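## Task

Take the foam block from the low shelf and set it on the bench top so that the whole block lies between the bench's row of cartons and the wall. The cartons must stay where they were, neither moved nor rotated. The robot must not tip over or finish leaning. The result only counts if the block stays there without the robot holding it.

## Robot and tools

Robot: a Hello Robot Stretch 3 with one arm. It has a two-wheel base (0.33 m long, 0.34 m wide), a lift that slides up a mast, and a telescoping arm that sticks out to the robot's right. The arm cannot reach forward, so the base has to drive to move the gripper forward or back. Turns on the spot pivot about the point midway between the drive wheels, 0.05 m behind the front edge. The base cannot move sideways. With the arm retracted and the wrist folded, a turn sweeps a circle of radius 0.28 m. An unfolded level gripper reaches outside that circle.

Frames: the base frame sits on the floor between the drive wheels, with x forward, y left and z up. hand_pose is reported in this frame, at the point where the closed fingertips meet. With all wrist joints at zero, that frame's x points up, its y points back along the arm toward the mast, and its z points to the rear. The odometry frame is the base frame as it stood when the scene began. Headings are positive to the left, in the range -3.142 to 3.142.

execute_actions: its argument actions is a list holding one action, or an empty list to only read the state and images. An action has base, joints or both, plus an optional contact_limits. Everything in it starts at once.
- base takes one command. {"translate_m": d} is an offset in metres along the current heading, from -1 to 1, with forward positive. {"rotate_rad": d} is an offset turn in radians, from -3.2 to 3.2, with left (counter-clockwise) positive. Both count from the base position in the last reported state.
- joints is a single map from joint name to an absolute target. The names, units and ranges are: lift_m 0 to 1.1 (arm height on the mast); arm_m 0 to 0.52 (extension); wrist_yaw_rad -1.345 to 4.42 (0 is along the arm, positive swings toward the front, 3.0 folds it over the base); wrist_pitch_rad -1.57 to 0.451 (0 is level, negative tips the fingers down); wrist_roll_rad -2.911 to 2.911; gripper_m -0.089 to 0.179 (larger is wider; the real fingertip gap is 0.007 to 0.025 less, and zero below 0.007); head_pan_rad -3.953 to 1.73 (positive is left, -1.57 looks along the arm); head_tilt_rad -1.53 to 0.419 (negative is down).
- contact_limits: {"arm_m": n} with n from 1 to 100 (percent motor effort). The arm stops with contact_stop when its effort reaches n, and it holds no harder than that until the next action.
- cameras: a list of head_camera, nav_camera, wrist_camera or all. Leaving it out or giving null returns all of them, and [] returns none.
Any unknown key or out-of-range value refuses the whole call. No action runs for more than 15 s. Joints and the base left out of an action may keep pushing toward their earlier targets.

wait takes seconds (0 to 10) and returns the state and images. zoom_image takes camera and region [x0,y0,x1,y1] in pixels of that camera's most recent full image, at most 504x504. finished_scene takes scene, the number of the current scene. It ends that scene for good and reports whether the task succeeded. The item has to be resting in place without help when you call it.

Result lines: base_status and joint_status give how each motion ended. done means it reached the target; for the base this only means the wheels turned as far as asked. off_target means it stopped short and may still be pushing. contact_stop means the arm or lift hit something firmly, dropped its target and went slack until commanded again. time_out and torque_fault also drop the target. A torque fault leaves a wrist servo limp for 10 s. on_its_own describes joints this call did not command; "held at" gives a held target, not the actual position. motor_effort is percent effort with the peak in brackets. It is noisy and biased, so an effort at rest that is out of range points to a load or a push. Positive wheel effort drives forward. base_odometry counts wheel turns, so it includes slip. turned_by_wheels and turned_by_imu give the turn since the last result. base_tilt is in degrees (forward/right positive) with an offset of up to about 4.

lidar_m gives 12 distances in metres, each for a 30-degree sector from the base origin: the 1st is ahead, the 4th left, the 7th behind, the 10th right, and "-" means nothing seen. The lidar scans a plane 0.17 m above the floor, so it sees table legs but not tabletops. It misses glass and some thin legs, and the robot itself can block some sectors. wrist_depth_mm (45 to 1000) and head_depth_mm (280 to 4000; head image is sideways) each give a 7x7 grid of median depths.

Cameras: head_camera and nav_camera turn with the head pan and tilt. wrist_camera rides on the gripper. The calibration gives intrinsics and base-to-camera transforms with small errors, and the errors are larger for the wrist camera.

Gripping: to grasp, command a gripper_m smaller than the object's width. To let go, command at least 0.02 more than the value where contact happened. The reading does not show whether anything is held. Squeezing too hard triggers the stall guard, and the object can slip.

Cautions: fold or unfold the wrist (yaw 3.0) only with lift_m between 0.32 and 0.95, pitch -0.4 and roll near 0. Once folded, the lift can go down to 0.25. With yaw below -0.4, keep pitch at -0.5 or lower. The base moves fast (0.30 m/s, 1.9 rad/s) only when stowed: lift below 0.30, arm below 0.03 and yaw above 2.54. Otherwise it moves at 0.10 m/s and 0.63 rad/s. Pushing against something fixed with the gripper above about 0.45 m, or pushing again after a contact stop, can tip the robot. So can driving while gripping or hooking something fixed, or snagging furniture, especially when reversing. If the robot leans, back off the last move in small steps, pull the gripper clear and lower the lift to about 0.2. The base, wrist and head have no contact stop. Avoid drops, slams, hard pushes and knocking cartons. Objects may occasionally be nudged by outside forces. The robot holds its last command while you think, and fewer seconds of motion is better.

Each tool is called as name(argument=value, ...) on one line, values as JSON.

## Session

execute_actions(actions=[])

Scene clock: 0.00 s.
base_odometry: x=+0.000 y=+0.000 heading=+0.000 (m, m, rad; odometry frame)
turned_by_wheels: +0.000 (rad since the last result)
turned_by_imu: +0.000 (rad since the last result)
base_tilt: forward=+0.5 right=-1.5 (deg)
lidar_m: 1.27 1.41 2.50 2.19 1.17 0.96 0.95 2.07 1.98 2.01 2.32 1.27
head_depth_mm: 1795 1780 1788 1785 1778 1174 1158 / 1806 1806 1820 1811 1814 1186 1179 / 1827 1831 1844 1830 1818 1203 1189 / 1853 1858 1862 1855 1850 1224 1213 / 1883 1879 1879 1880 1871 1240 1230 / 1902 1900 1911 1887 1883 1251 1250 / 1914 1929 1928 1921 1915 1270 1271
base_status: not commanded
joint_positions: lift_m=+0.461 arm_m=+0.003 wrist_yaw_rad=+3.115 wrist_pitch_rad=-0.371 wrist_roll_rad=-0.012 gripper_m=+0.037 head_pan_rad=+0.013 head_tilt_rad=-0.018
joint_status: not commanded
motor_effort: left_wheel=+0 right_wheel=-1 lift_m=+22 arm_m=+0 wrist_yaw_rad=+1 wrist_pitch_rad=+5 wrist_roll_rad=+0 gripper_m=+0 head_pan_rad=-1 head_tilt_rad=+1 (%)
hand_pose: x=-0.0150 y=+0.0821 z=+0.4840 quat_wxyz=(+0.140, +0.692, +0.122, +0.697) (m; base frame)
wrist_depth_mm: - - - - - - - / - - - - - - - / - - - - - - - / - - - - - - - / 919 947 - 966 960 - - / 750 752 - 775 812 803 824 / 646 652 - 668 652 685 690
pictures: head_camera (sideways: a quarter turn clockwise sets it upright), nav_camera (sideways: a quarter turn counterclockwise sets it upright), wrist_camera
camera_calibration (this result's frames):
head_camera: T_world_to_cam=[[-0.0189987, -0.0151441, -0.999705, 1.32], [0.0423197, 0.998977, -0.0159373, 0.0200707], [0.998923, -0.04261, -0.0183383, -0.0206189], [0, 0, 0, 1]] pos_world=[0.0448256, -0.000938438, 1.31955]
nav_camera: T_world_to_cam=[[-0.0357686, -0.0366956, 0.998686, -1.25293], [0.0198377, -0.999155, -0.0360023, 0.0942433], [0.999163, 0.0185239, 0.0364663, -0.0944353], [0, 0, 0, 1]] pos_world=[0.0476711, 0.0499359, 1.25812]
wrist_camera: T_world_to_cam=[[0.999214, -0.00454637, 0.0393818, -0.00758676], [0.0328961, -0.459289, -0.887678, 0.512973], [0.0221233, 0.888275, -0.458778, 0.306138], [0, 0, 0, 1]] pos_world=[-0.0160668, -0.0363666, 0.596103]
Images, in order (width x height): head_camera 896x504, nav_camera 672x504, wrist_camera 644x364.

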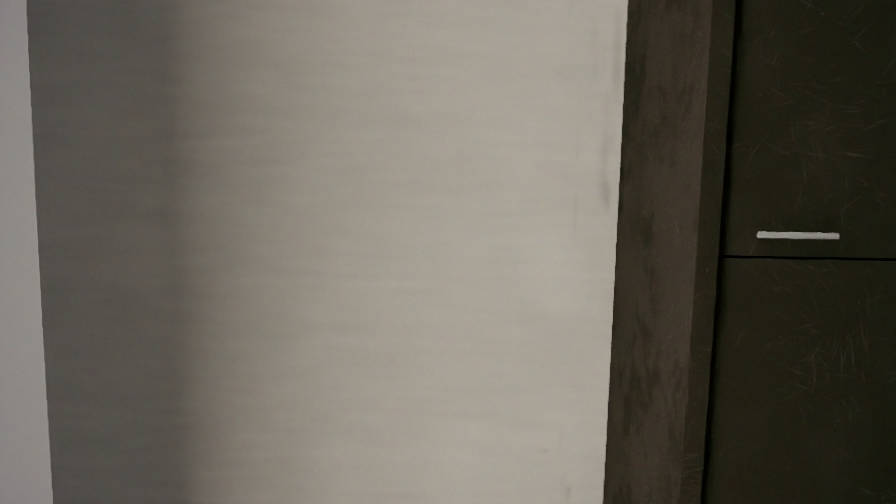

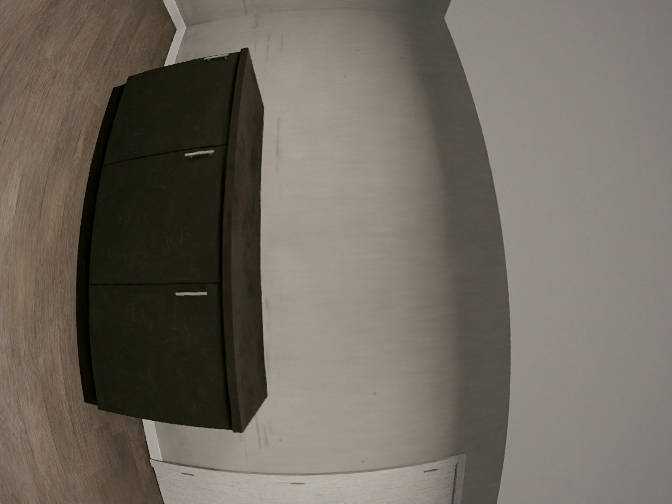

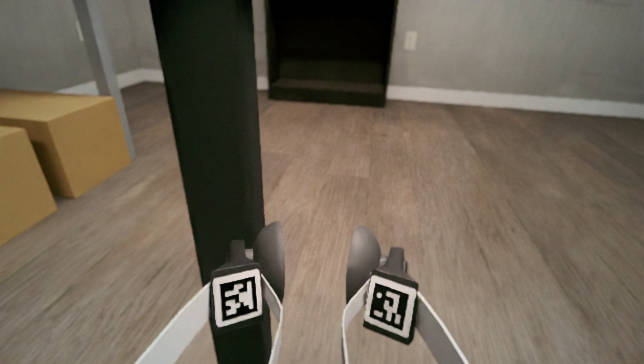

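Similar layout, rotated: shelf likely right, bench behind.

execute_actions(actions=[{"joints":{"head_pan_rad":-1.57}}], cameras=["nav_camera","head_camera"])

execute_actions(actions=[{"joints":{"head_pan_rad":-3.14,"head_tilt_rad":-0.15}}], cameras=["nav_camera","head_camera"])

Scene clock: 6.17 s.
base_odometry: x=+0.000 y=+0.000 heading=+0.000 (m, m, rad; odometry frame)
turned_by_wheels: +0.000 (rad since the last result)
turned_by_imu: +0.000 (rad since the last result)
base_tilt: forward=+0.6 right=-1.5 (deg)
lidar_m: 1.27 1.41 2.49 2.19 1.17 0.96 0.95 2.06 1.98 2.01 2.33 1.27
head_depth_mm: 1975 2178 2200 2170 2158 2161 2017 / 1978 2209 2210 2178 2196 2187 2016 / 1987 2245 2224 2226 2219 2192 2010 / 1980 2251 2254 2249 2245 2234 2005 / 1995 2305 2291 2276 2278 2261 2091 / 1993 2339 2312 2298 2302 2193 1985 / 1992 2329 2332 2333 2340 2311 2305
base_status: not commanded
joint_positions: lift_m=+0.461 arm_m=+0.003 wrist_yaw_rad=+3.115 wrist_pitch_rad=-0.371 wrist_roll_rad=-0.012 gripper_m=+0.037 head_pan_rad=-1.563 head_tilt_rad=-0.018
joint_status: all done
motor_effort: left_wheel=+1(0) right_wheel=+0(0) lift_m=+22(22) arm_m=+0(1) wrist_yaw_rad=+1(0) wrist_pitch_rad=+5(5) wrist_roll_rad=+1(1) gripper_m=-1(1) head_pan_rad=-4(39) head_tilt_rad=+2(2) (%)
hand_pose: x=-0.0150 y=+0.0821 z=+0.4840 quat_wxyz=(+0.140, +0.692, +0.122, +0.697) (m; base frame)
wrist_depth_mm: - - - - - - - / - - - - - - - / - - - - - - - / - - - - - - - / 892 922 - 964 976 - - / 745 775 - 792 812 811 826 / 642 646 - 665 658 679 686
pictures: head_camera (sideways: a quarter turn clockwise sets it upright), nav_camera (sideways: a quarter turn counterclockwise sets it upright)
camera_calibration (this result's frames):
head_camera: T_world_to_cam=[[-0.0150427, 0.019079, -0.999705, 1.31998], [0.998737, -0.0476383, -0.0159373, 0.0142365], [-0.0479283, -0.998682, -0.0183383, -0.0142332], [0, 0, 0, 1]] pos_world=[0.00495539, -0.03872, 1.31955]
nav_camera: T_world_to_cam=[[-0.0365046, 0.0359635, 0.998686, -1.25293], [-0.999246, -0.0145172, -0.0360023, 0.10046], [0.0132034, -0.999248, 0.0364664, -0.0884211], [0, 0, 0, 1]] pos_world=[0.0558138, -0.0418364, 1.25812]
Images, in order (width x height): head_camera 896x504, nav_camera 672x504.

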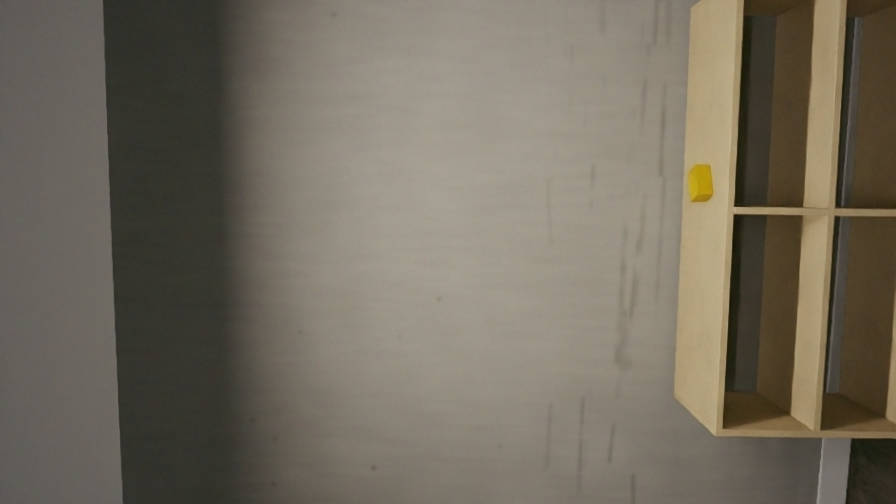

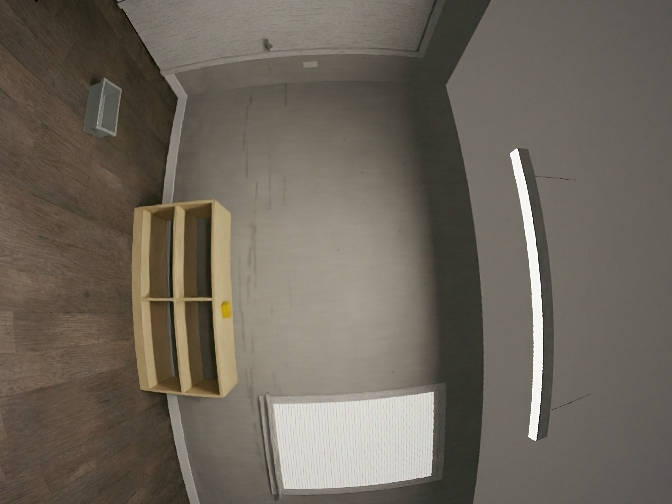

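Scene clock: 7.53 s.
base_odometry: x=+0.000 y=+0.000 heading=+0.000 (m, m, rad; odometry frame)
turned_by_wheels: +0.000 (rad since the last result)
turned_by_imu: +0.000 (rad since the last result)
base_tilt: forward=+0.6 right=-1.6 (deg)
lidar_m: 1.26 1.40 2.50 2.19 1.17 0.96 0.96 2.07 1.98 2.02 2.32 1.28
head_depth_mm: 1682 1720 1741 1775 1151 1002 1642 / 1699 1735 1767 1798 1168 993 1570 / 1707 1754 1796 1810 1177 992 1702 / 1743 1768 1805 1852 1197 1859 1567 / 1763 1794 1828 1876 1316 1868 1748 / 1764 1819 1859 1898 1921 1018 1050 / 1797 1838 1859 1908 1958 1998 1947
base_status: not commanded
joint_positions: lift_m=+0.461 arm_m=+0.003 wrist_yaw_rad=+3.115 wrist_pitch_rad=-0.371 wrist_roll_rad=-0.012 gripper_m=+0.037 head_pan_rad=-3.133 head_tilt_rad=-0.148
joint_status: all done
motor_effort: left_wheel=+1(1) right_wheel=+0(0) lift_m=+21(22) arm_m=-1(1) wrist_yaw_rad=+0(1) wrist_pitch_rad=+5(6) wrist_roll_rad=+0(1) gripper_m=+0(1) head_pan_rad=-4(39) head_tilt_rad=-1(19) (%)
hand_pose: x=-0.0150 y=+0.0821 z=+0.4840 quat_wxyz=(+0.140, +0.692, +0.122, +0.697) (m; base frame)
wrist_depth_mm: - - - - - - - / - - - - - - - / - - - - - - - / - - - - - - - / 909 931 - 939 974 - - / 746 746 - 780 808 807 828 / 642 657 - 650 649 675 679
pictures: head_camera (sideways: a quarter turn clockwise sets it upright), nav_camera (sideways: a quarter turn counterclockwise sets it upright)
camera_calibration (this result's frames):
head_camera: T_world_to_cam=[[0.148383, 0.0161983, -0.988797, 1.30461], [-0.0443138, -0.998753, -0.0230113, 0.0298053], [-0.987937, 0.0472318, -0.14748, 0.159615], [0, 0, 0, 1]] pos_world=[-0.0345719, 0.00109673, 1.31422]
nav_camera: T_world_to_cam=[[-0.0937162, 0.0353897, 0.99497, -1.24757], [-0.0105917, 0.999276, -0.0365405, 0.0951235], [-0.995543, -0.0139628, -0.0932735, 0.0866345], [0, 0, 0, 1]] pos_world=[-0.0296621, -0.0496937, 1.25285]
Images, in order (width x height): head_camera 896x504, nav_camera 672x504.

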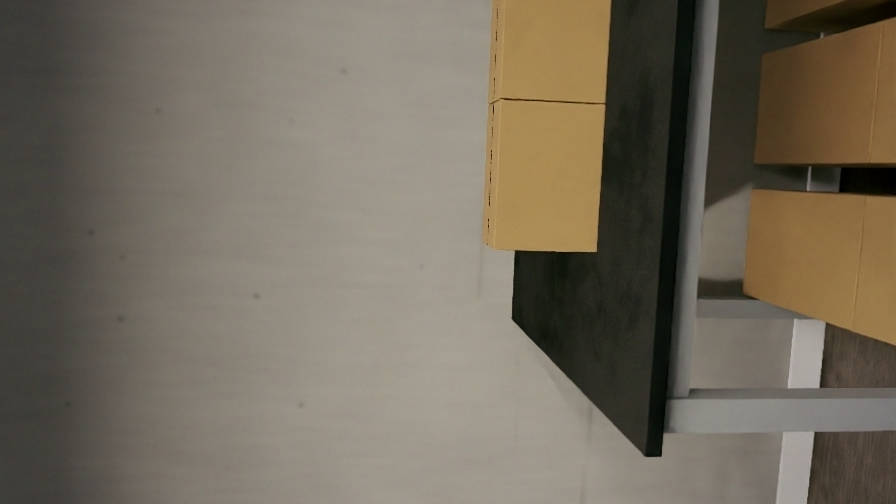

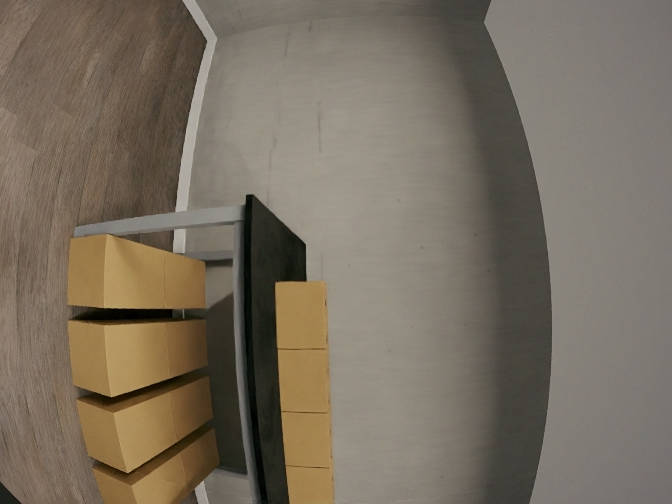

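execute_actions(actions=[{"base":{"rotate_rad":-1.703},"joints":{"lift_m":0.28,"head_tilt_rad":-0.6,"head_pan_rad":-1.57}}], cameras=[])

execute_actions(actions=[{"base":{"translate_m":1.0}}], cameras=[])

execute_actions(actions=[{"base":{"translate_m":0.665}}], cameras=[])

execute_actions(actions=[{"base":{"rotate_rad":1.533}}], cameras=[])

execute_actions(actions=[{"joints":{"lift_m":0.72,"wrist_pitch_rad":-0.4}}], cameras=[])

execute_actions(actions=[{"joints":{"wrist_yaw_rad":0.0,"gripper_m":0.17}}], cameras=["head_camera","wrist_camera"])

Scene clock: 38.70 s.
base_odometry: x=+0.000 y=+0.000 heading=-1.703 (m, m, rad; odometry frame)
turned_by_wheels: -1.703 (rad since the last result)
turned_by_imu: -1.708 (rad since the last result)
base_tilt: forward=+0.6 right=-1.6 (deg)
lidar_m: 2.10 2.01 1.30 1.26 1.33 2.55 2.18 1.32 0.98 0.95 1.00 1.98
head_depth_mm: 1611 1148 1086 1954 1506 1409 1306 / 1611 1138 1073 1981 1552 1423 1303 / 1603 1129 1062 1926 1485 1398 1295 / 1597 1120 1049 2048 1578 1416 1291 / 1591 1119 1041 1886 1467 1386 1280 / 1585 1593 1028 2002 1466 1374 1283 / 1586 1694 1014 2032 1302 1424 1274
base_status: done
joint_positions: lift_m=+0.280 arm_m=+0.003 wrist_yaw_rad=+3.115 wrist_pitch_rad=-0.373 wrist_roll_rad=-0.012 gripper_m=+0.037 head_pan_rad=-1.577 head_tilt_rad=-0.593
joint_status: all done
motor_effort: left_wheel=+4(10) right_wheel=-3(7) lift_m=+17(19) arm_m=-1(1) wrist_yaw_rad=+1(1) wrist_pitch_rad=+5(5) wrist_roll_rad=+1(1) gripper_m=+1(0) head_pan_rad=+2(38) head_tilt_rad=-4(36) (%)
hand_pose: x=-0.0150 y=+0.0819 z=+0.3032 quat_wxyz=(+0.140, +0.692, +0.123, +0.697) (m; base frame)
wrist_depth_mm: - - - - - - - / - - - - - - - / - - - - - - - / 799 835 - 868 888 916 924 / 648 653 - 664 684 704 707 / 527 537 - 554 575 561 571 / 453 478 - 494 454 481 485
pictures: none
No camera images: the call's "cameras" was empty. Leave "cameras" out to get every camera's image.

Scene clock: 43.87 s.
base_odometry: x=-0.131 y=-0.991 heading=-1.703 (m, m, rad; odometry frame)
turned_by_wheels: +0.000 (rad since the last result)
turned_by_imu: +0.009 (rad since the last result)
base_tilt: forward=+0.7 right=-1.6 (deg)
lidar_m: 0.90 1.10 1.91 1.84 1.56 1.83 3.22 1.35 1.19 1.91 1.78 1.05
head_depth_mm: 1640 1753 1942 2046 1825 1546 1307 / 1633 1779 1958 2154 1890 1538 1306 / 1623 1781 1966 2133 1881 1525 1298 / 1628 1764 1960 2152 1861 1531 1293 / 1623 1780 1957 2126 1855 1518 1286 / 1616 1773 1951 2147 1849 1518 1280 / 1609 1763 1947 2140 1832 1506 1272
base_status: done
joint_positions: lift_m=+0.280 arm_m=+0.003 wrist_yaw_rad=+3.115 wrist_pitch_rad=-0.373 wrist_roll_rad=-0.012 gripper_m=+0.037 head_pan_rad=-1.577 head_tilt_rad=-0.593
joint_status: not commanded
motor_effort: left_wheel=+3(11) right_wheel=-3(5) lift_m=+18(18) arm_m=-1(1) wrist_yaw_rad=+0(1) wrist_pitch_rad=+5(6) wrist_roll_rad=+0(1) gripper_m=+1(0) head_pan_rad=+2(3) head_tilt_rad=-4(5) (%)
hand_pose: x=-0.0150 y=+0.0819 z=+0.3032 quat_wxyz=(+0.140, +0.692, +0.123, +0.697) (m; base frame)
wrist_depth_mm: - - - - - - - / - - - - - - - / - - - - - - - / 825 838 - 873 871 902 914 / 641 648 - 680 683 698 708 / 532 537 - 545 569 566 574 / 450 484 - 497 457 477 478
pictures: none
No camera images: the call's "cameras" was empty. Leave "cameras" out to get every camera's image.

Scene clock: 47.90 s.
base_odometry: x=-0.219 y=-1.651 heading=-1.702 (m, m, rad; odometry frame)
turned_by_wheels: +0.000 (rad since the last result)
turned_by_imu: +0.006 (rad since the last result)
base_tilt: forward=+0.6 right=-1.6 (deg)
lidar_m: 0.22 0.66 0.67 1.82 1.72 1.79 3.87 1.67 1.99 1.94 0.60 0.65
head_depth_mm: 1664 1807 2005 2172 1904 1546 1307 / 1644 1811 1995 2184 1895 1544 1301 / 1647 1818 1983 2189 1888 1537 1293 / 1647 1803 1991 2176 1856 1529 1298 / 1650 1794 1987 2163 1866 1526 1288 / 1643 1805 1998 2179 1848 1515 1276 / 1651 1793 1958 2113 1829 1501 904
base_status: done
joint_positions: lift_m=+0.280 arm_m=+0.003 wrist_yaw_rad=+3.115 wrist_pitch_rad=-0.373 wrist_roll_rad=-0.012 gripper_m=+0.037 head_pan_rad=-1.577 head_tilt_rad=-0.593
joint_status: not commanded
motor_effort: left_wheel=+3(9) right_wheel=-2(5) lift_m=+17(17) arm_m=-1(1) wrist_yaw_rad=+0(0) wrist_pitch_rad=+5(6) wrist_roll_rad=+1(1) gripper_m=+0(1) head_pan_rad=+2(2) head_tilt_rad=-4(5) (%)
hand_pose: x=-0.0150 y=+0.0819 z=+0.3032 quat_wxyz=(+0.140, +0.692, +0.123, +0.697) (m; base frame)
wrist_depth_mm: - - - - - 590 583 / - - - - - 504 453 / - - - - - 693 298 / 827 822 - 864 789 726 712 / 652 647 - 663 663 561 568 / 529 534 - 552 567 470 466 / 449 483 - 495 464 412 392
pictures: none
No camera images: the call's "cameras" was empty. Leave "cameras" out to get every camera's image.

Scene clock: 50.10 s.
base_odometry: x=-0.219 y=-1.651 heading=-0.170 (m, m, rad; odometry frame)
turned_by_wheels: +1.533 (rad since the last result)
turned_by_imu: +1.537 (rad since the last result)
base_tilt: forward=+0.6 right=-1.7 (deg)
lidar_m: 1.82 1.73 1.72 3.89 1.67 1.96 1.94 0.60 0.65 0.22 0.65 0.67
head_depth_mm: 517 566 624 697 791 820 691 / 516 565 622 695 786 817 690 / 512 562 619 690 781 814 686 / 511 559 617 689 776 808 640 / 509 556 616 684 774 806 681 / 508 554 612 682 770 800 677 / 505 554 609 678 766 797 674
base_status: done
joint_positions: lift_m=+0.280 arm_m=+0.003 wrist_yaw_rad=+3.115 wrist_pitch_rad=-0.373 wrist_roll_rad=-0.012 gripper_m=+0.037 head_pan_rad=-1.577 head_tilt_rad=-0.593
joint_status: not commanded
motor_effort: left_wheel=-2(7) right_wheel=+3(9) lift_m=+17(18) arm_m=-1(1) wrist_yaw_rad=+1(1) wrist_pitch_rad=+6(6) wrist_roll_rad=+1(1) gripper_m=+0(0) head_pan_rad=+3(3) head_tilt_rad=-4(5) (%)
hand_pose: x=-0.0150 y=+0.0819 z=+0.3032 quat_wxyz=(+0.140, +0.692, +0.123, +0.697) (m; base frame)
wrist_depth_mm: - - - - - - - / - - - - - - - / - - - - - - - / 825 848 - 904 893 937 936 / 639 661 - 670 686 703 709 / 523 540 - 552 575 570 567 / 455 481 - 495 459 480 483
pictures: none
No camera images: the call's "cameras" was empty. Leave "cameras" out to get every camera's image.

Scene clock: 54.93 s.
base_odometry: x=-0.219 y=-1.651 heading=-0.170 (m, m, rad; odometry frame)
turned_by_wheels: +0.000 (rad since the last result)
turned_by_imu: +0.000 (rad since the last result)
base_tilt: forward=+0.6 right=-1.6 (deg)
lidar_m: 1.82 1.73 1.72 3.88 1.67 1.96 1.94 0.60 0.65 0.22 0.65 0.67
head_depth_mm: 518 566 624 699 790 818 689 / 515 564 624 694 786 815 687 / 514 562 621 692 782 812 685 / 511 559 618 688 778 810 639 / 509 558 614 685 773 806 681 / 508 555 612 682 770 803 677 / 505 553 609 680 766 800 673
base_status: not commanded
joint_positions: lift_m=+0.720 arm_m=+0.003 wrist_yaw_rad=+3.115 wrist_pitch_rad=-0.416 wrist_roll_rad=-0.012 gripper_m=+0.037 head_pan_rad=-1.577 head_tilt_rad=-0.593
joint_status: all done
motor_effort: left_wheel=-3(3) right_wheel=+3(3) lift_m=+26(25) arm_m=-1(1) wrist_yaw_rad=+1(1) wrist_pitch_rad=+5(7) wrist_roll_rad=+0(1) gripper_m=-1(0) head_pan_rad=+3(3) head_tilt_rad=-5(4) (%)
hand_pose: x=-0.0152 y=+0.0766 z=+0.7328 quat_wxyz=(+0.155, +0.689, +0.138, +0.694) (m; base frame)
wrist_depth_mm: - - - - - - - / - - - - - - - / - - - - - - - / - - - - - - - / - - - - - - - / - - - - - - - / 909 893 886 911 885 951 927
pictures: none
No camera images: the call's "cameras" was empty. Leave "cameras" out to get every camera's image.

Scene clock: 57.50 s.
base_odometry: x=-0.219 y=-1.651 heading=-0.170 (m, m, rad; odometry frame)
turned_by_wheels: +0.000 (rad since the last result)
turned_by_imu: +0.000 (rad since the last result)
base_tilt: forward=+0.6 right=-1.6 (deg)
lidar_m: 1.82 1.73 1.73 3.89 1.67 1.96 1.94 0.60 0.65 0.22 0.65 0.67
head_depth_mm: 516 565 624 699 789 823 691 / 515 564 621 696 785 818 689 / 513 562 620 692 783 814 685 / 511 560 617 687 777 808 699 / 510 557 614 684 773 805 688 / 508 557 613 682 771 800 677 / 506 554 609 679 765 796 674
base_status: not commanded
joint_positions: lift_m=+0.720 arm_m=+0.003 wrist_yaw_rad=+0.003 wrist_pitch_rad=-0.416 wrist_roll_rad=-0.012 gripper_m=+0.170 head_pan_rad=-1.577 head_tilt_rad=-0.593
joint_status: all done
motor_effort: left_wheel=-3(2) right_wheel=+3(3) lift_m=+26(26) arm_m=-1(1) wrist_yaw_rad=-1(2) wrist_pitch_rad=+5(5) wrist_roll_rad=+0(1) gripper_m=+0(83) head_pan_rad=+2(4) head_tilt_rad=-4(3) (%)
hand_pose: x=-0.0209 y=-0.3725 z=+0.7328 quat_wxyz=(+0.696, +0.148, -0.687, -0.145) (m; base frame)
wrist_depth_mm: 343 340 336 335 334 330 328 / 372 369 367 363 360 359 355 / 406 403 398 401 388 387 384 / 444 443 432 427 422 421 418 / 358 366 370 377 383 387 387 / - 307 309 311 313 317 323 / - 260 262 216 266 270 282
pictures: head_camera (sideways: a quarter turn clockwise sets it upright), wrist_camera
camera_calibration (this result's frames):
head_camera: T_world_to_cam=[[-0.0116085, 0.560057, -0.828373, 1.0962], [0.998083, -0.0438736, -0.0436493, 0.0502955], [-0.0607898, -0.827291, -0.558474, 0.688821], [0, 0, 0, 1]] pos_world=[0.00439934, -0.0418721, 1.29495]
wrist_camera: T_world_to_cam=[[-0.9989, -0.0270078, 0.0383311, -0.0629393], [-0.0466909, 0.497604, -0.866147, 0.864264], [0.00431906, -0.866984, -0.498318, 0.199008], [0, 0, 0, 1]] pos_world=[-0.0233763, -0.259224, 0.850161]
Images, in order (width x height): head_camera 896x504, wrist_camera 644x364.

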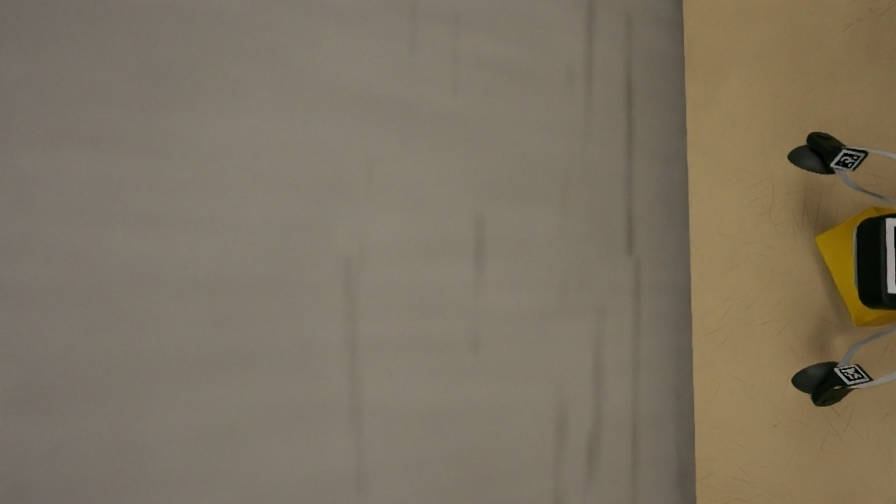

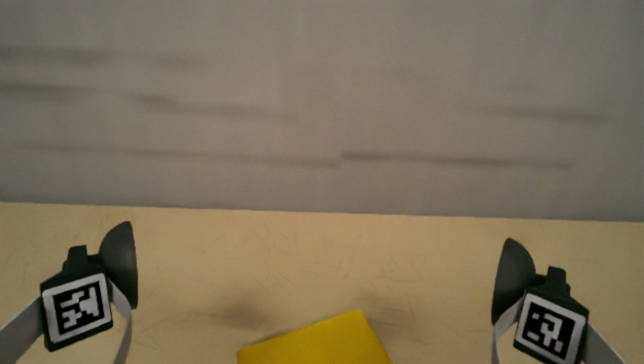

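execute_actions(actions=[{"joints":{"lift_m":0.614,"head_tilt_rad":-0.9}}], cameras=["head_camera","wrist_camera"])

Scene clock: 69.43 s.
base_odometry: x=-0.219 y=-1.651 heading=-0.170 (m, m, rad; odometry frame)
turned_by_wheels: +0.000 (rad since the last result)
turned_by_imu: +0.000 (rad since the last result)
base_tilt: forward=+0.6 right=-1.6 (deg)
lidar_m: 1.82 1.73 1.73 3.88 1.67 1.96 1.94 0.60 0.65 0.22 0.66 0.67
head_depth_mm: 552 637 750 860 777 681 874 / 552 635 747 854 771 679 - / 549 632 745 849 768 675 - / 549 633 742 847 762 684 - / 547 630 741 845 760 659 833 / 547 627 736 840 758 666 842 / 544 626 733 838 752 663 828
base_status: not commanded
joint_positions: lift_m=+0.614 arm_m=+0.003 wrist_yaw_rad=+0.003 wrist_pitch_rad=-0.417 wrist_roll_rad=-0.012 gripper_m=+0.170 head_pan_rad=-1.577 head_tilt_rad=-0.889
joint_status: all done
motor_effort: left_wheel=-3(3) right_wheel=+3(2) lift_m=+17(26) arm_m=-1(1) wrist_yaw_rad=-2(1) wrist_pitch_rad=+5(5) wrist_roll_rad=+1(1) gripper_m=+1(0) head_pan_rad=+1(2) head_tilt_rad=-8(32) (%)
hand_pose: x=-0.0210 y=-0.3725 z=+0.6272 quat_wxyz=(+0.696, +0.148, -0.687, -0.145) (m; base frame)
wrist_depth_mm: 346 339 338 336 334 328 326 / 376 371 367 363 361 356 354 / 345 349 378 382 377 374 379 / 258 261 265 270 275 278 286 / 206 209 150 145 153 221 224 / - 174 127 124 139 181 184 / - 147 141 131 148 153 160
pictures: head_camera (sideways: a quarter turn clockwise sets it upright), wrist_camera
camera_calibration (this result's frames):
head_camera: T_world_to_cam=[[-0.0103423, 0.776858, -0.62959, 0.837117], [0.998167, -0.0295227, -0.0528252, 0.0622224], [-0.0596249, -0.628983, -0.775129, 0.970617], [0, 0, 0, 1]] pos_world=[0.00442231, -0.0379833, 1.28268]
wrist_camera: T_world_to_cam=[[-0.998908, -0.0267262, 0.0383216, -0.0588459], [-0.046544, 0.497957, -0.865952, 0.772775], [0.00406107, -0.86679, -0.498657, 0.146704], [0, 0, 0, 1]] pos_world=[-0.0234094, -0.25922, 0.744596]
Images, in order (width x height): head_camera 896x504, wrist_camera 644x364.

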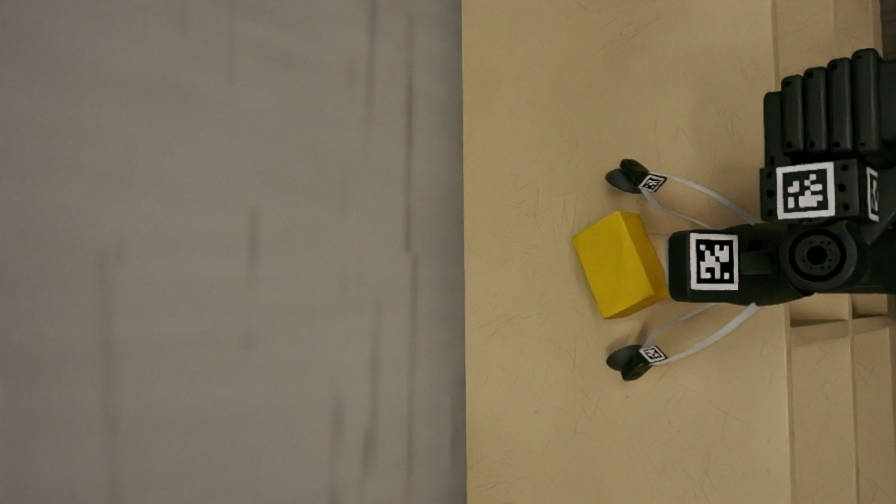

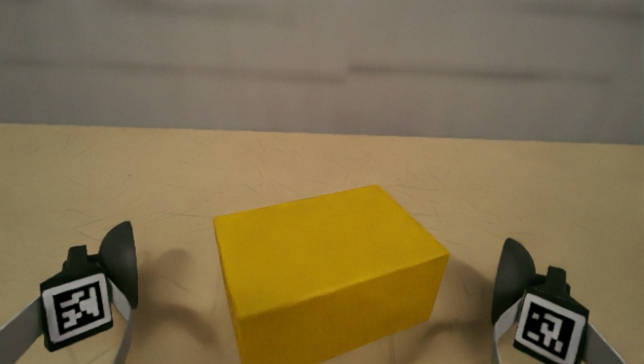

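execute_actions(actions=[{"joints":{"gripper_m":0.05}}], cameras=[])

execute_actions(actions=[{"joints":{"lift_m":0.72}}], cameras=["wrist_camera"])

Scene clock: 79.17 s.
base_odometry: x=-0.219 y=-1.651 heading=-0.170 (m, m, rad; odometry frame)
turned_by_wheels: +0.000 (rad since the last result)
turned_by_imu: +0.000 (rad since the last result)
base_tilt: forward=+0.7 right=-1.6 (deg)
lidar_m: 1.82 1.73 1.73 3.89 1.67 1.96 1.94 0.60 0.65 0.22 0.65 0.67
head_depth_mm: 552 636 749 861 777 680 876 / 551 634 746 856 771 680 - / 550 634 744 849 768 676 - / 549 632 742 848 762 684 - / 548 629 739 846 761 671 833 / 546 628 739 839 755 667 843 / 544 626 733 836 751 663 828
base_status: not commanded
joint_positions: lift_m=+0.614 arm_m=+0.003 wrist_yaw_rad=+0.001 wrist_pitch_rad=-0.417 wrist_roll_rad=-0.012 gripper_m=+0.051 head_pan_rad=-1.577 head_tilt_rad=-0.889
joint_status: all done
motor_effort: left_wheel=-3(3) right_wheel=+3(4) lift_m=+18(17) arm_m=-1(1) wrist_yaw_rad=+0(1) wrist_pitch_rad=+5(5) wrist_roll_rad=+1(0) gripper_m=-25(95) head_pan_rad=+3(3) head_tilt_rad=-7(7) (%)
hand_pose: x=-0.0214 y=-0.3724 z=+0.6271 quat_wxyz=(+0.696, +0.148, -0.687, -0.146) (m; base frame)
wrist_depth_mm: 345 341 338 338 331 335 325 / 374 365 367 365 357 358 356 / 341 348 382 378 372 373 373 / 256 260 267 269 275 280 286 / 206 208 140 142 151 221 221 / 170 177 115 123 137 182 184 / 150 144 120 135 148 152 155
pictures: none
No camera images: the call's "cameras" was empty. Leave "cameras" out to get every camera's image.

Scene clock: 80.97 s.
base_odometry: x=-0.219 y=-1.651 heading=-0.170 (m, m, rad; odometry frame)
turned_by_wheels: +0.000 (rad since the last result)
turned_by_imu: +0.000 (rad since the last result)
base_tilt: forward=+0.6 right=-1.6 (deg)
lidar_m: 1.82 1.72 1.73 3.89 1.67 1.95 1.94 0.60 0.65 0.22 0.66 0.67
head_depth_mm: 553 636 748 861 776 693 - / 551 635 747 854 770 700 - / 550 633 743 848 770 702 - / 548 631 741 845 607 - - / 547 629 739 844 730 670 835 / 547 628 737 840 755 664 846 / 544 625 734 835 751 661 827
base_status: not commanded
joint_positions: lift_m=+0.720 arm_m=+0.003 wrist_yaw_rad=+0.001 wrist_pitch_rad=-0.420 wrist_roll_rad=-0.012 gripper_m=+0.060 head_pan_rad=-1.577 head_tilt_rad=-0.889
joint_status: all done
on_its_own: gripper_m is held at +0.060, not at your +0.050, by its stall guard, which is still easing
motor_effort: left_wheel=-4(2) right_wheel=+3(3) lift_m=+26(29) arm_m=-1(1) wrist_yaw_rad=+1(0) wrist_pitch_rad=+7(6) wrist_roll_rad=+0(0) gripper_m=-9(25) head_pan_rad=+2(3) head_tilt_rad=-8(6) (%)
hand_pose: x=-0.0214 y=-0.3720 z=+0.7319 quat_wxyz=(+0.696, +0.149, -0.687, -0.147) (m; base frame)
wrist_depth_mm: 344 340 340 337 334 328 330 / 369 371 366 362 360 357 352 / 404 404 396 390 389 386 382 / 442 443 437 418 427 425 416 / 361 362 140 143 152 384 386 / 297 310 115 123 138 317 323 / 260 250 121 135 257 266 273
pictures: wrist_camera
camera_calibration (this result's frames):
wrist_camera: T_world_to_cam=[[-0.998958, -0.0249405, 0.0382344, -0.0625513], [-0.0455871, 0.501159, -0.864154, 0.86309], [0.00239093, -0.864996, -0.501774, 0.202221], [0, 0, 0, 1]] pos_world=[-0.0236238, -0.259185, 0.849703]
Images, in order (width x height): wrist_camera 644x364.

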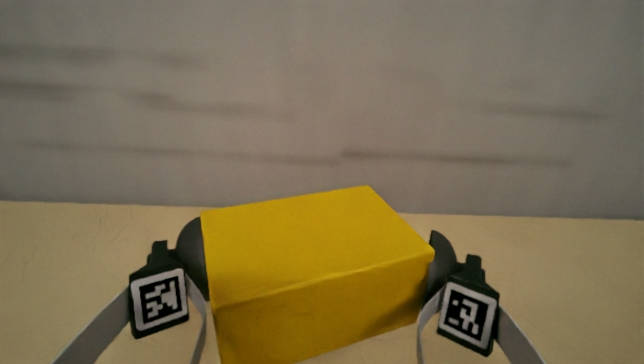

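execute_actions(actions=[{"base":{"translate_m":-0.7},"joints":{"gripper_m":0.045,"lift_m":0.98,"head_tilt_rad":-0.5}}], cameras=[])

execute_actions(actions=[{"base":{"rotate_rad":2.38}}], cameras=[])

execute_actions(actions=[{"base":{"translate_m":1.0}}], cameras=["nav_camera"])

Scene clock: 110.30 s.
base_odometry: x=-0.909 y=-1.532 heading=-0.170 (m, m, rad; odometry frame)
turned_by_wheels: +0.000 (rad since the last result)
turned_by_imu: -0.006 (rad since the last result)
base_tilt: forward=+0.5 right=-1.5 (deg)
lidar_m: 1.36 2.28 2.74 1.36 1.37 1.28 1.23 0.88 0.64 0.56 0.27 0.77
head_depth_mm: 506 549 596 653 - - - / 506 546 593 650 700 - - / 502 543 591 645 696 - - / 500 539 587 641 690 - - / 488 531 575 628 680 794 917 / 500 541 589 642 706 792 878 / 499 537 584 640 705 783 714
base_status: done
joint_positions: lift_m=+0.980 arm_m=+0.003 wrist_yaw_rad=+0.001 wrist_pitch_rad=-0.421 wrist_roll_rad=-0.012 gripper_m=+0.065 head_pan_rad=-1.577 head_tilt_rad=-0.508
joint_status: gripper_m off_target (ended at +0.065, target +0.045); the others done
on_its_own: gripper_m is held at +0.064, not at your +0.045, by its stall guard, which is not easing now
motor_effort: left_wheel=-3(8) right_wheel=+2(1) lift_m=+27(27) arm_m=-1(1) wrist_yaw_rad=+0(0) wrist_pitch_rad=+6(7) wrist_roll_rad=+1(0) gripper_m=-18(87) head_pan_rad=+3(3) head_tilt_rad=+4(34) (%)
hand_pose: x=-0.0214 y=-0.3719 z=+0.9918 quat_wxyz=(+0.696, +0.149, -0.687, -0.147) (m; base frame)
wrist_depth_mm: 341 336 332 321 325 321 318 / 366 363 361 350 349 349 346 / 396 395 391 377 381 379 374 / 434 434 425 408 414 413 408 / 483 475 140 143 152 431 434 / 542 530 115 123 139 512 512 / 530 513 121 136 592 587 580
pictures: none
No camera images: the call's "cameras" was empty. Leave "cameras" out to get every camera's image.

Scene clock: 117.63 s.
base_odometry: x=-0.908 y=-1.532 heading=+2.210 (m, m, rad; odometry frame)
turned_by_wheels: +2.380 (rad since the last result)
turned_by_imu: +2.350 (rad since the last result)
base_tilt: forward=+0.6 right=-1.6 (deg)
lidar_m: 1.42 1.23 1.23 0.73 0.63 0.28 0.28 0.78 2.45 2.28 3.98 1.35
head_depth_mm: 2364 2505 2637 2749 2320 - - / 2536 2567 2389 2575 2184 - - / 2704 2779 2343 2512 2260 - - / 2963 2895 2584 2688 2238 - - / 3211 2818 2817 2789 2148 1555 1331 / 3508 3110 3188 2745 2056 1609 1358 / 3913 - 3882 2775 2056 1634 1361
base_status: done
joint_positions: lift_m=+0.980 arm_m=+0.003 wrist_yaw_rad=+0.000 wrist_pitch_rad=-0.421 wrist_roll_rad=-0.012 gripper_m=+0.065 head_pan_rad=-1.576 head_tilt_rad=-0.503
joint_status: not commanded
on_its_own: gripper_m is held at +0.064, not at your +0.045, by its stall guard, which is not easing now
motor_effort: left_wheel=-1(84) right_wheel=+1(24) lift_m=+26(26) arm_m=+0(1) wrist_yaw_rad=+1(1) wrist_pitch_rad=+7(7) wrist_roll_rad=+1(0) gripper_m=-20(18) head_pan_rad=+3(3) head_tilt_rad=+2(3) (%)
hand_pose: x=-0.0216 y=-0.3718 z=+0.9917 quat_wxyz=(+0.696, +0.149, -0.687, -0.147) (m; base frame)
wrist_depth_mm: - - - - - - - / - - - - - - - / - - - - - - - / - - - - - - - / - - 141 143 152 - - / - - 115 124 139 - - / - - 121 135 - - -
pictures: none
No camera images: the call's "cameras" was empty. Leave "cameras" out to get every camera's image.

Scene clock: 128.57 s.
base_odometry: x=-1.505 y=-0.730 heading=+2.210 (m, m, rad; odometry frame)
turned_by_wheels: +0.000 (rad since the last result)
turned_by_imu: +0.009 (rad since the last result)
base_tilt: forward=+0.5 right=-1.6 (deg)
lidar_m: 0.58 0.51 0.51 0.60 1.04 1.34 1.28 2.26 2.68 0.69 0.66 0.66
head_depth_mm: 3042 3124 2754 2856 2348 - - / 3287 3059 3011 2820 2184 - - / 3538 3171 3252 2845 2276 - - / 3793 - 3765 2812 2246 - - / 3902 - - 2798 2160 1560 1331 / 3648 3839 - 2721 1987 1213 1037 / 3315 3588 3715 820 778 1190 1051
base_status: done
joint_positions: lift_m=+0.980 arm_m=+0.003 wrist_yaw_rad=+0.000 wrist_pitch_rad=-0.421 wrist_roll_rad=-0.012 gripper_m=+0.065 head_pan_rad=-1.576 head_tilt_rad=-0.503
joint_status: not commanded
on_its_own: gripper_m is held at +0.064, not at your +0.045, by its stall guard, which is not easing now
motor_effort: left_wheel=-2(4) right_wheel=+2(3) lift_m=+25(25) arm_m=+0(0) wrist_yaw_rad=+1(1) wrist_pitch_rad=+7(6) wrist_roll_rad=+0(1) gripper_m=-19(18) head_pan_rad=+3(3) head_tilt_rad=+2(2) (%)
hand_pose: x=-0.0216 y=-0.3718 z=+0.9917 quat_wxyz=(+0.696, +0.149, -0.687, -0.147) (m; base frame)
wrist_depth_mm: - - - - - - - / 717 - - - - - - / 484 498 - - - - - / 365 420 - - - - - / - - 140 143 151 - - / - - 115 123 139 - - / 877 857 120 136 - - -
pictures: nav_camera (sideways: a quarter turn counterclockwise sets it upright)
camera_calibration (this result's frames):
nav_camera: T_world_to_cam=[[-0.0385895, -0.433124, 0.900508, -1.12449], [-0.999255, 0.0165073, -0.0348814, 0.0989778], [0.000243042, -0.901183, -0.433439, 0.523295], [0, 0, 0, 1]] pos_world=[0.0553835, -0.017093, 1.24288]
Images, in order (width x height): nav_camera 672x504.

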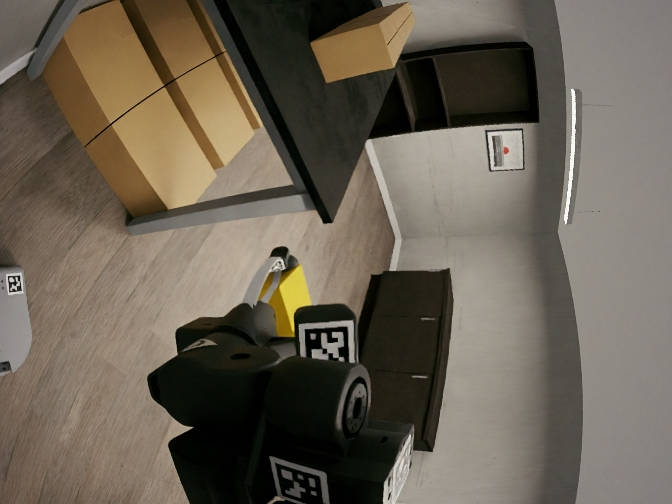

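execute_actions(actions=[{"base":{"translate_m":0.33}}], cameras=[])

execute_actions(actions=[{"base":{"rotate_rad":0.78}}], cameras=["nav_camera","head_camera"])

Scene clock: 144.40 s.
base_odometry: x=-1.702 y=-0.465 heading=+2.210 (m, m, rad; odometry frame)
turned_by_wheels: +0.000 (rad since the last result)
turned_by_imu: +0.003 (rad since the last result)
base_tilt: forward=+0.7 right=-1.6 (deg)
lidar_m: 0.31 0.27 0.27 0.32 0.56 1.57 1.62 2.59 0.73 0.49 0.42 0.41
head_depth_mm: 3245 3168 3066 2886 2344 - - / 3503 3217 3280 2876 2007 - - / 3826 - 3773 845 700 - - / - - - 839 668 - - / 3662 - - 830 638 1235 1051 / 3356 3588 3777 822 612 523 1077 / 3102 3328 676 691 610 484 1072
base_status: done
joint_positions: lift_m=+0.980 arm_m=+0.003 wrist_yaw_rad=+0.000 wrist_pitch_rad=-0.421 wrist_roll_rad=-0.012 gripper_m=+0.065 head_pan_rad=-1.576 head_tilt_rad=-0.503
joint_status: not commanded
on_its_own: gripper_m is held at +0.064, not at your +0.045, by its stall guard, which is not easing now
motor_effort: left_wheel=-2(5) right_wheel=+2(5) lift_m=+25(25) arm_m=-1(1) wrist_yaw_rad=+1(1) wrist_pitch_rad=+6(7) wrist_roll_rad=+1(1) gripper_m=-19(18) head_pan_rad=+2(2) head_tilt_rad=+1(0) (%)
hand_pose: x=-0.0216 y=-0.3718 z=+0.9917 quat_wxyz=(+0.696, +0.149, -0.687, -0.147) (m; base frame)
wrist_depth_mm: 588 367 - - - - - / 617 393 689 - - - - / 482 433 474 518 567 - - / 366 368 377 387 434 - - / 294 298 140 143 152 - - / 246 255 115 123 139 - - / 213 230 120 135 - - -
pictures: none
No camera images: the call's "cameras" was empty. Leave "cameras" out to get every camera's image.

Scene clock: 146.63 s.
base_odometry: x=-1.702 y=-0.465 heading=+2.990 (m, m, rad; odometry frame)
turned_by_wheels: +0.780 (rad since the last result)
turned_by_imu: +0.783 (rad since the last result)
base_tilt: forward=+0.5 right=-1.7 (deg)
lidar_m: 0.27 0.28 0.39 1.11 1.62 2.07 2.88 0.59 0.44 0.42 0.38 0.28
head_depth_mm: 2666 2914 831 776 689 - - / 2766 2922 1093 851 650 - - / 2750 2973 1309 841 670 - - / 2737 2961 1295 836 668 - - / 2715 2911 1283 831 638 461 1031 / 1662 1690 1268 826 614 478 1027 / 1016 1029 1042 818 608 484 999
base_status: done
joint_positions: lift_m=+0.980 arm_m=+0.003 wrist_yaw_rad=+0.000 wrist_pitch_rad=-0.421 wrist_roll_rad=-0.012 gripper_m=+0.065 head_pan_rad=-1.576 head_tilt_rad=-0.503
joint_status: not commanded
on_its_own: gripper_m is held at +0.064, not at your +0.045, by its stall guard, which is not easing now
motor_effort: left_wheel=-2(6) right_wheel=+3(6) lift_m=+26(24) arm_m=-1(1) wrist_yaw_rad=+1(1) wrist_pitch_rad=+7(7) wrist_roll_rad=+1(1) gripper_m=-19(18) head_pan_rad=+2(3) head_tilt_rad=+1(1) (%)
hand_pose: x=-0.0216 y=-0.3719 z=+0.9917 quat_wxyz=(+0.696, +0.149, -0.687, -0.147) (m; base frame)
wrist_depth_mm: 349 492 937 - - 512 350 / 353 499 759 793 759 475 332 / 353 462 508 522 532 473 357 / 341 369 378 385 392 393 383 / 295 297 141 143 151 316 321 / 244 254 116 123 139 259 262 / 215 205 121 135 211 219 222
pictures: head_camera (sideways: a quarter turn clockwise sets it upright), nav_camera (sideways: a quarter turn counterclockwise sets it upright)
camera_calibration (this result's frames):
head_camera: T_world_to_cam=[[-0.012242, 0.482943, -0.875566, 1.15774], [0.998079, -0.0472849, -0.0400363, 0.0455967], [-0.0607363, -0.874374, -0.481437, 0.588587], [0, 0, 0, 1]] pos_world=[0.00441263, -0.0423234, 1.29887]
nav_camera: T_world_to_cam=[[-0.0385896, -0.433124, 0.900508, -1.12449], [-0.999255, 0.0165075, -0.0348814, 0.0989778], [0.000242827, -0.901183, -0.433439, 0.523295], [0, 0, 0, 1]] pos_world=[0.0553835, -0.017093, 1.24288]
Images, in order (width x height): head_camera 896x504, nav_camera 672x504.

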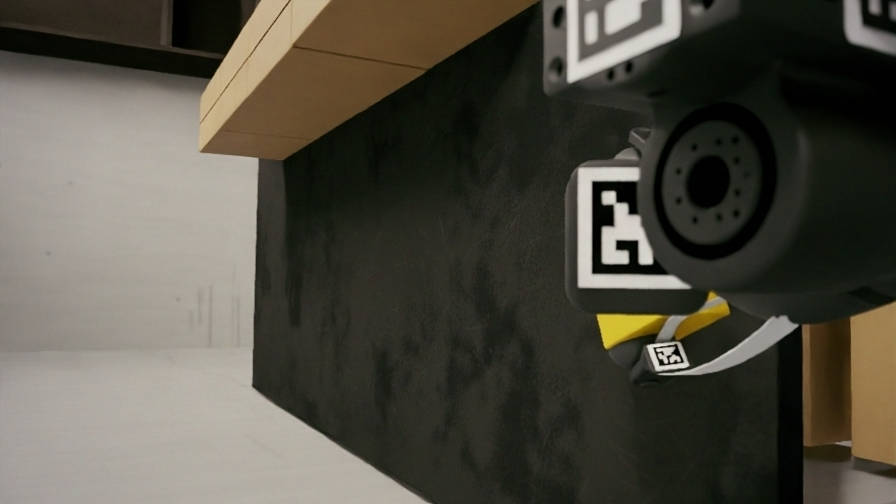

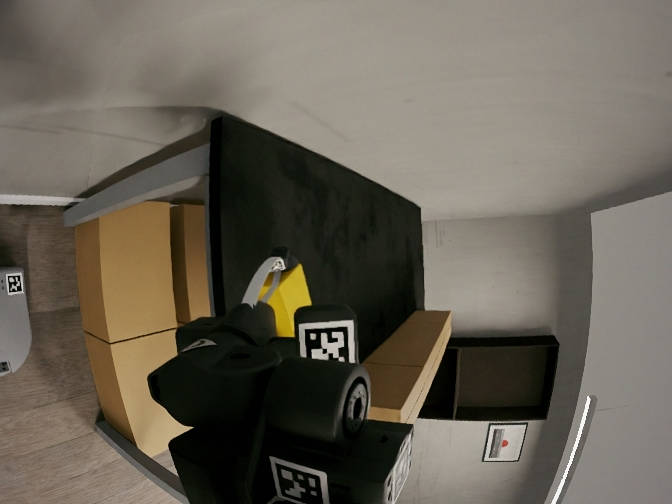

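Good. Extend and lower.

execute_actions(actions=[{"joints":{"arm_m":0.46}}], cameras=[])

execute_actions(actions=[{"joints":{"lift_m":0.92}}], cameras=["nav_camera","wrist_camera"])

Scene clock: 156.27 s.
base_odometry: x=-1.702 y=-0.465 heading=+2.990 (m, m, rad; odometry frame)
turned_by_wheels: +0.000 (rad since the last result)
turned_by_imu: +0.000 (rad since the last result)
base_tilt: forward=+0.7 right=-1.6 (deg)
lidar_m: 0.27 0.28 0.39 1.11 1.61 2.06 2.88 0.59 0.44 0.42 0.38 0.28
head_depth_mm: 2711 2917 854 - 587 498 1043 / 2761 2915 - 810 626 495 1039 / 2767 2941 1173 844 622 492 1034 / 2749 2969 - 797 619 491 1031 / 2704 2965 1280 828 614 487 1033 / 1659 1699 1256 822 610 485 1025 / 1018 1025 1044 816 608 483 1001
base_status: not commanded
joint_positions: lift_m=+0.980 arm_m=+0.460 wrist_yaw_rad=+0.000 wrist_pitch_rad=-0.421 wrist_roll_rad=-0.012 gripper_m=+0.065 head_pan_rad=-1.576 head_tilt_rad=-0.503
joint_status: all done
on_its_own: gripper_m is held at +0.064, not at your +0.045, by its stall guard, which is not easing now
motor_effort: left_wheel=-3(3) right_wheel=+3(2) lift_m=+26(26) arm_m=+3(2) wrist_yaw_rad=+1(1) wrist_pitch_rad=+7(7) wrist_roll_rad=+0(0) gripper_m=-19(19) head_pan_rad=+3(3) head_tilt_rad=+1(1) (%)
hand_pose: x=-0.0216 y=-0.8286 z=+0.9917 quat_wxyz=(+0.696, +0.149, -0.687, -0.147) (m; base frame)
wrist_depth_mm: 344 475 921 - - 493 348 / 342 488 715 786 764 479 316 / 350 463 502 517 526 469 317 / 336 364 372 380 388 390 311 / 288 298 141 142 152 310 295 / 242 251 115 123 139 260 260 / 214 205 121 135 210 217 221
pictures: none
No camera images: the call's "cameras" was empty. Leave "cameras" out to get every camera's image.

Scene clock: 157.63 s.
base_odometry: x=-1.702 y=-0.465 heading=+2.990 (m, m, rad; odometry frame)
turned_by_wheels: +0.000 (rad since the last result)
turned_by_imu: +0.000 (rad since the last result)
base_tilt: forward=+0.6 right=-1.5 (deg)
lidar_m: 0.27 0.28 0.39 1.11 1.61 2.06 2.88 0.60 0.44 0.42 0.38 0.28
head_depth_mm: 2713 2875 832 738 - - 1041 / 2784 2882 1056 - 603 495 1041 / 2721 2941 1550 800 623 493 1037 / 2768 2954 1532 760 619 491 1034 / 2695 2894 1283 808 616 488 1025 / 1661 1685 1263 823 609 486 1025 / 1018 1031 1042 817 610 483 998
base_status: not commanded
joint_positions: lift_m=+0.920 arm_m=+0.460 wrist_yaw_rad=+0.000 wrist_pitch_rad=-0.419 wrist_roll_rad=-0.012 gripper_m=+0.065 head_pan_rad=-1.576 head_tilt_rad=-0.503
joint_status: all done
on_its_own: gripper_m is held at +0.064, not at your +0.045, by its stall guard, which is not easing now
motor_effort: left_wheel=-2(3) right_wheel=+2(3) lift_m=+17(25) arm_m=+3(3) wrist_yaw_rad=+1(1) wrist_pitch_rad=+6(6) wrist_roll_rad=+1(1) gripper_m=-18(19) head_pan_rad=+3(3) head_tilt_rad=+1(2) (%)
hand_pose: x=-0.0216 y=-0.8289 z=+0.9326 quat_wxyz=(+0.696, +0.148, -0.687, -0.147) (m; base frame)
wrist_depth_mm: 343 481 804 - - 490 317 / 345 461 538 559 577 478 316 / 327 345 354 365 374 384 315 / 257 260 265 268 275 279 281 / 205 208 140 142 151 220 223 / 171 179 115 123 139 181 184 / 151 144 121 136 148 152 156
pictures: nav_camera (sideways: a quarter turn counterclockwise sets it upright), wrist_camera
camera_calibration (this result's frames):
nav_camera: T_world_to_cam=[[-0.0385895, -0.433124, 0.900508, -1.12449], [-0.999255, 0.0165074, -0.0348814, 0.0989778], [0.000242934, -0.901183, -0.433439, 0.523295], [0, 0, 0, 1]] pos_world=[0.0553835, -0.017093, 1.24288]
wrist_camera: T_world_to_cam=[[-0.998982, -0.0238911, 0.0382692, -0.0810119], [-0.0450891, 0.50026, -0.8647, 1.26531], [0.0015141, -0.865546, -0.500828, -0.0936379], [0, 0, 0, 1]] pos_world=[-0.0237359, -0.715968, 1.05032]
Images, in order (width x height): nav_camera 672x504, wrist_camera 644x364.

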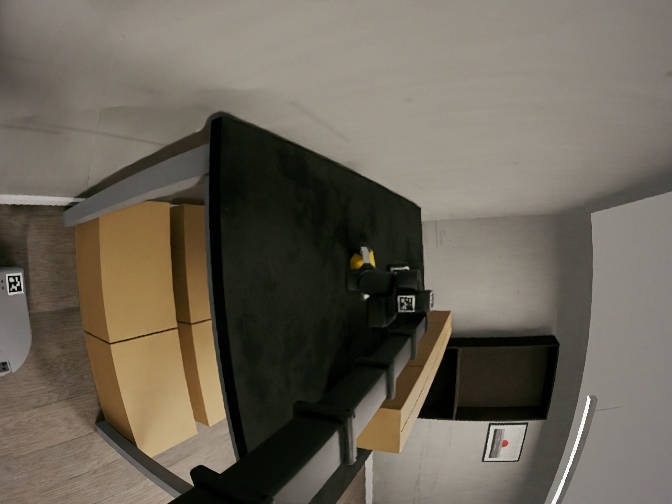

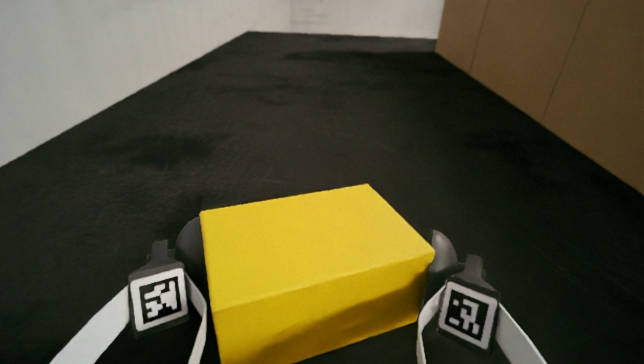

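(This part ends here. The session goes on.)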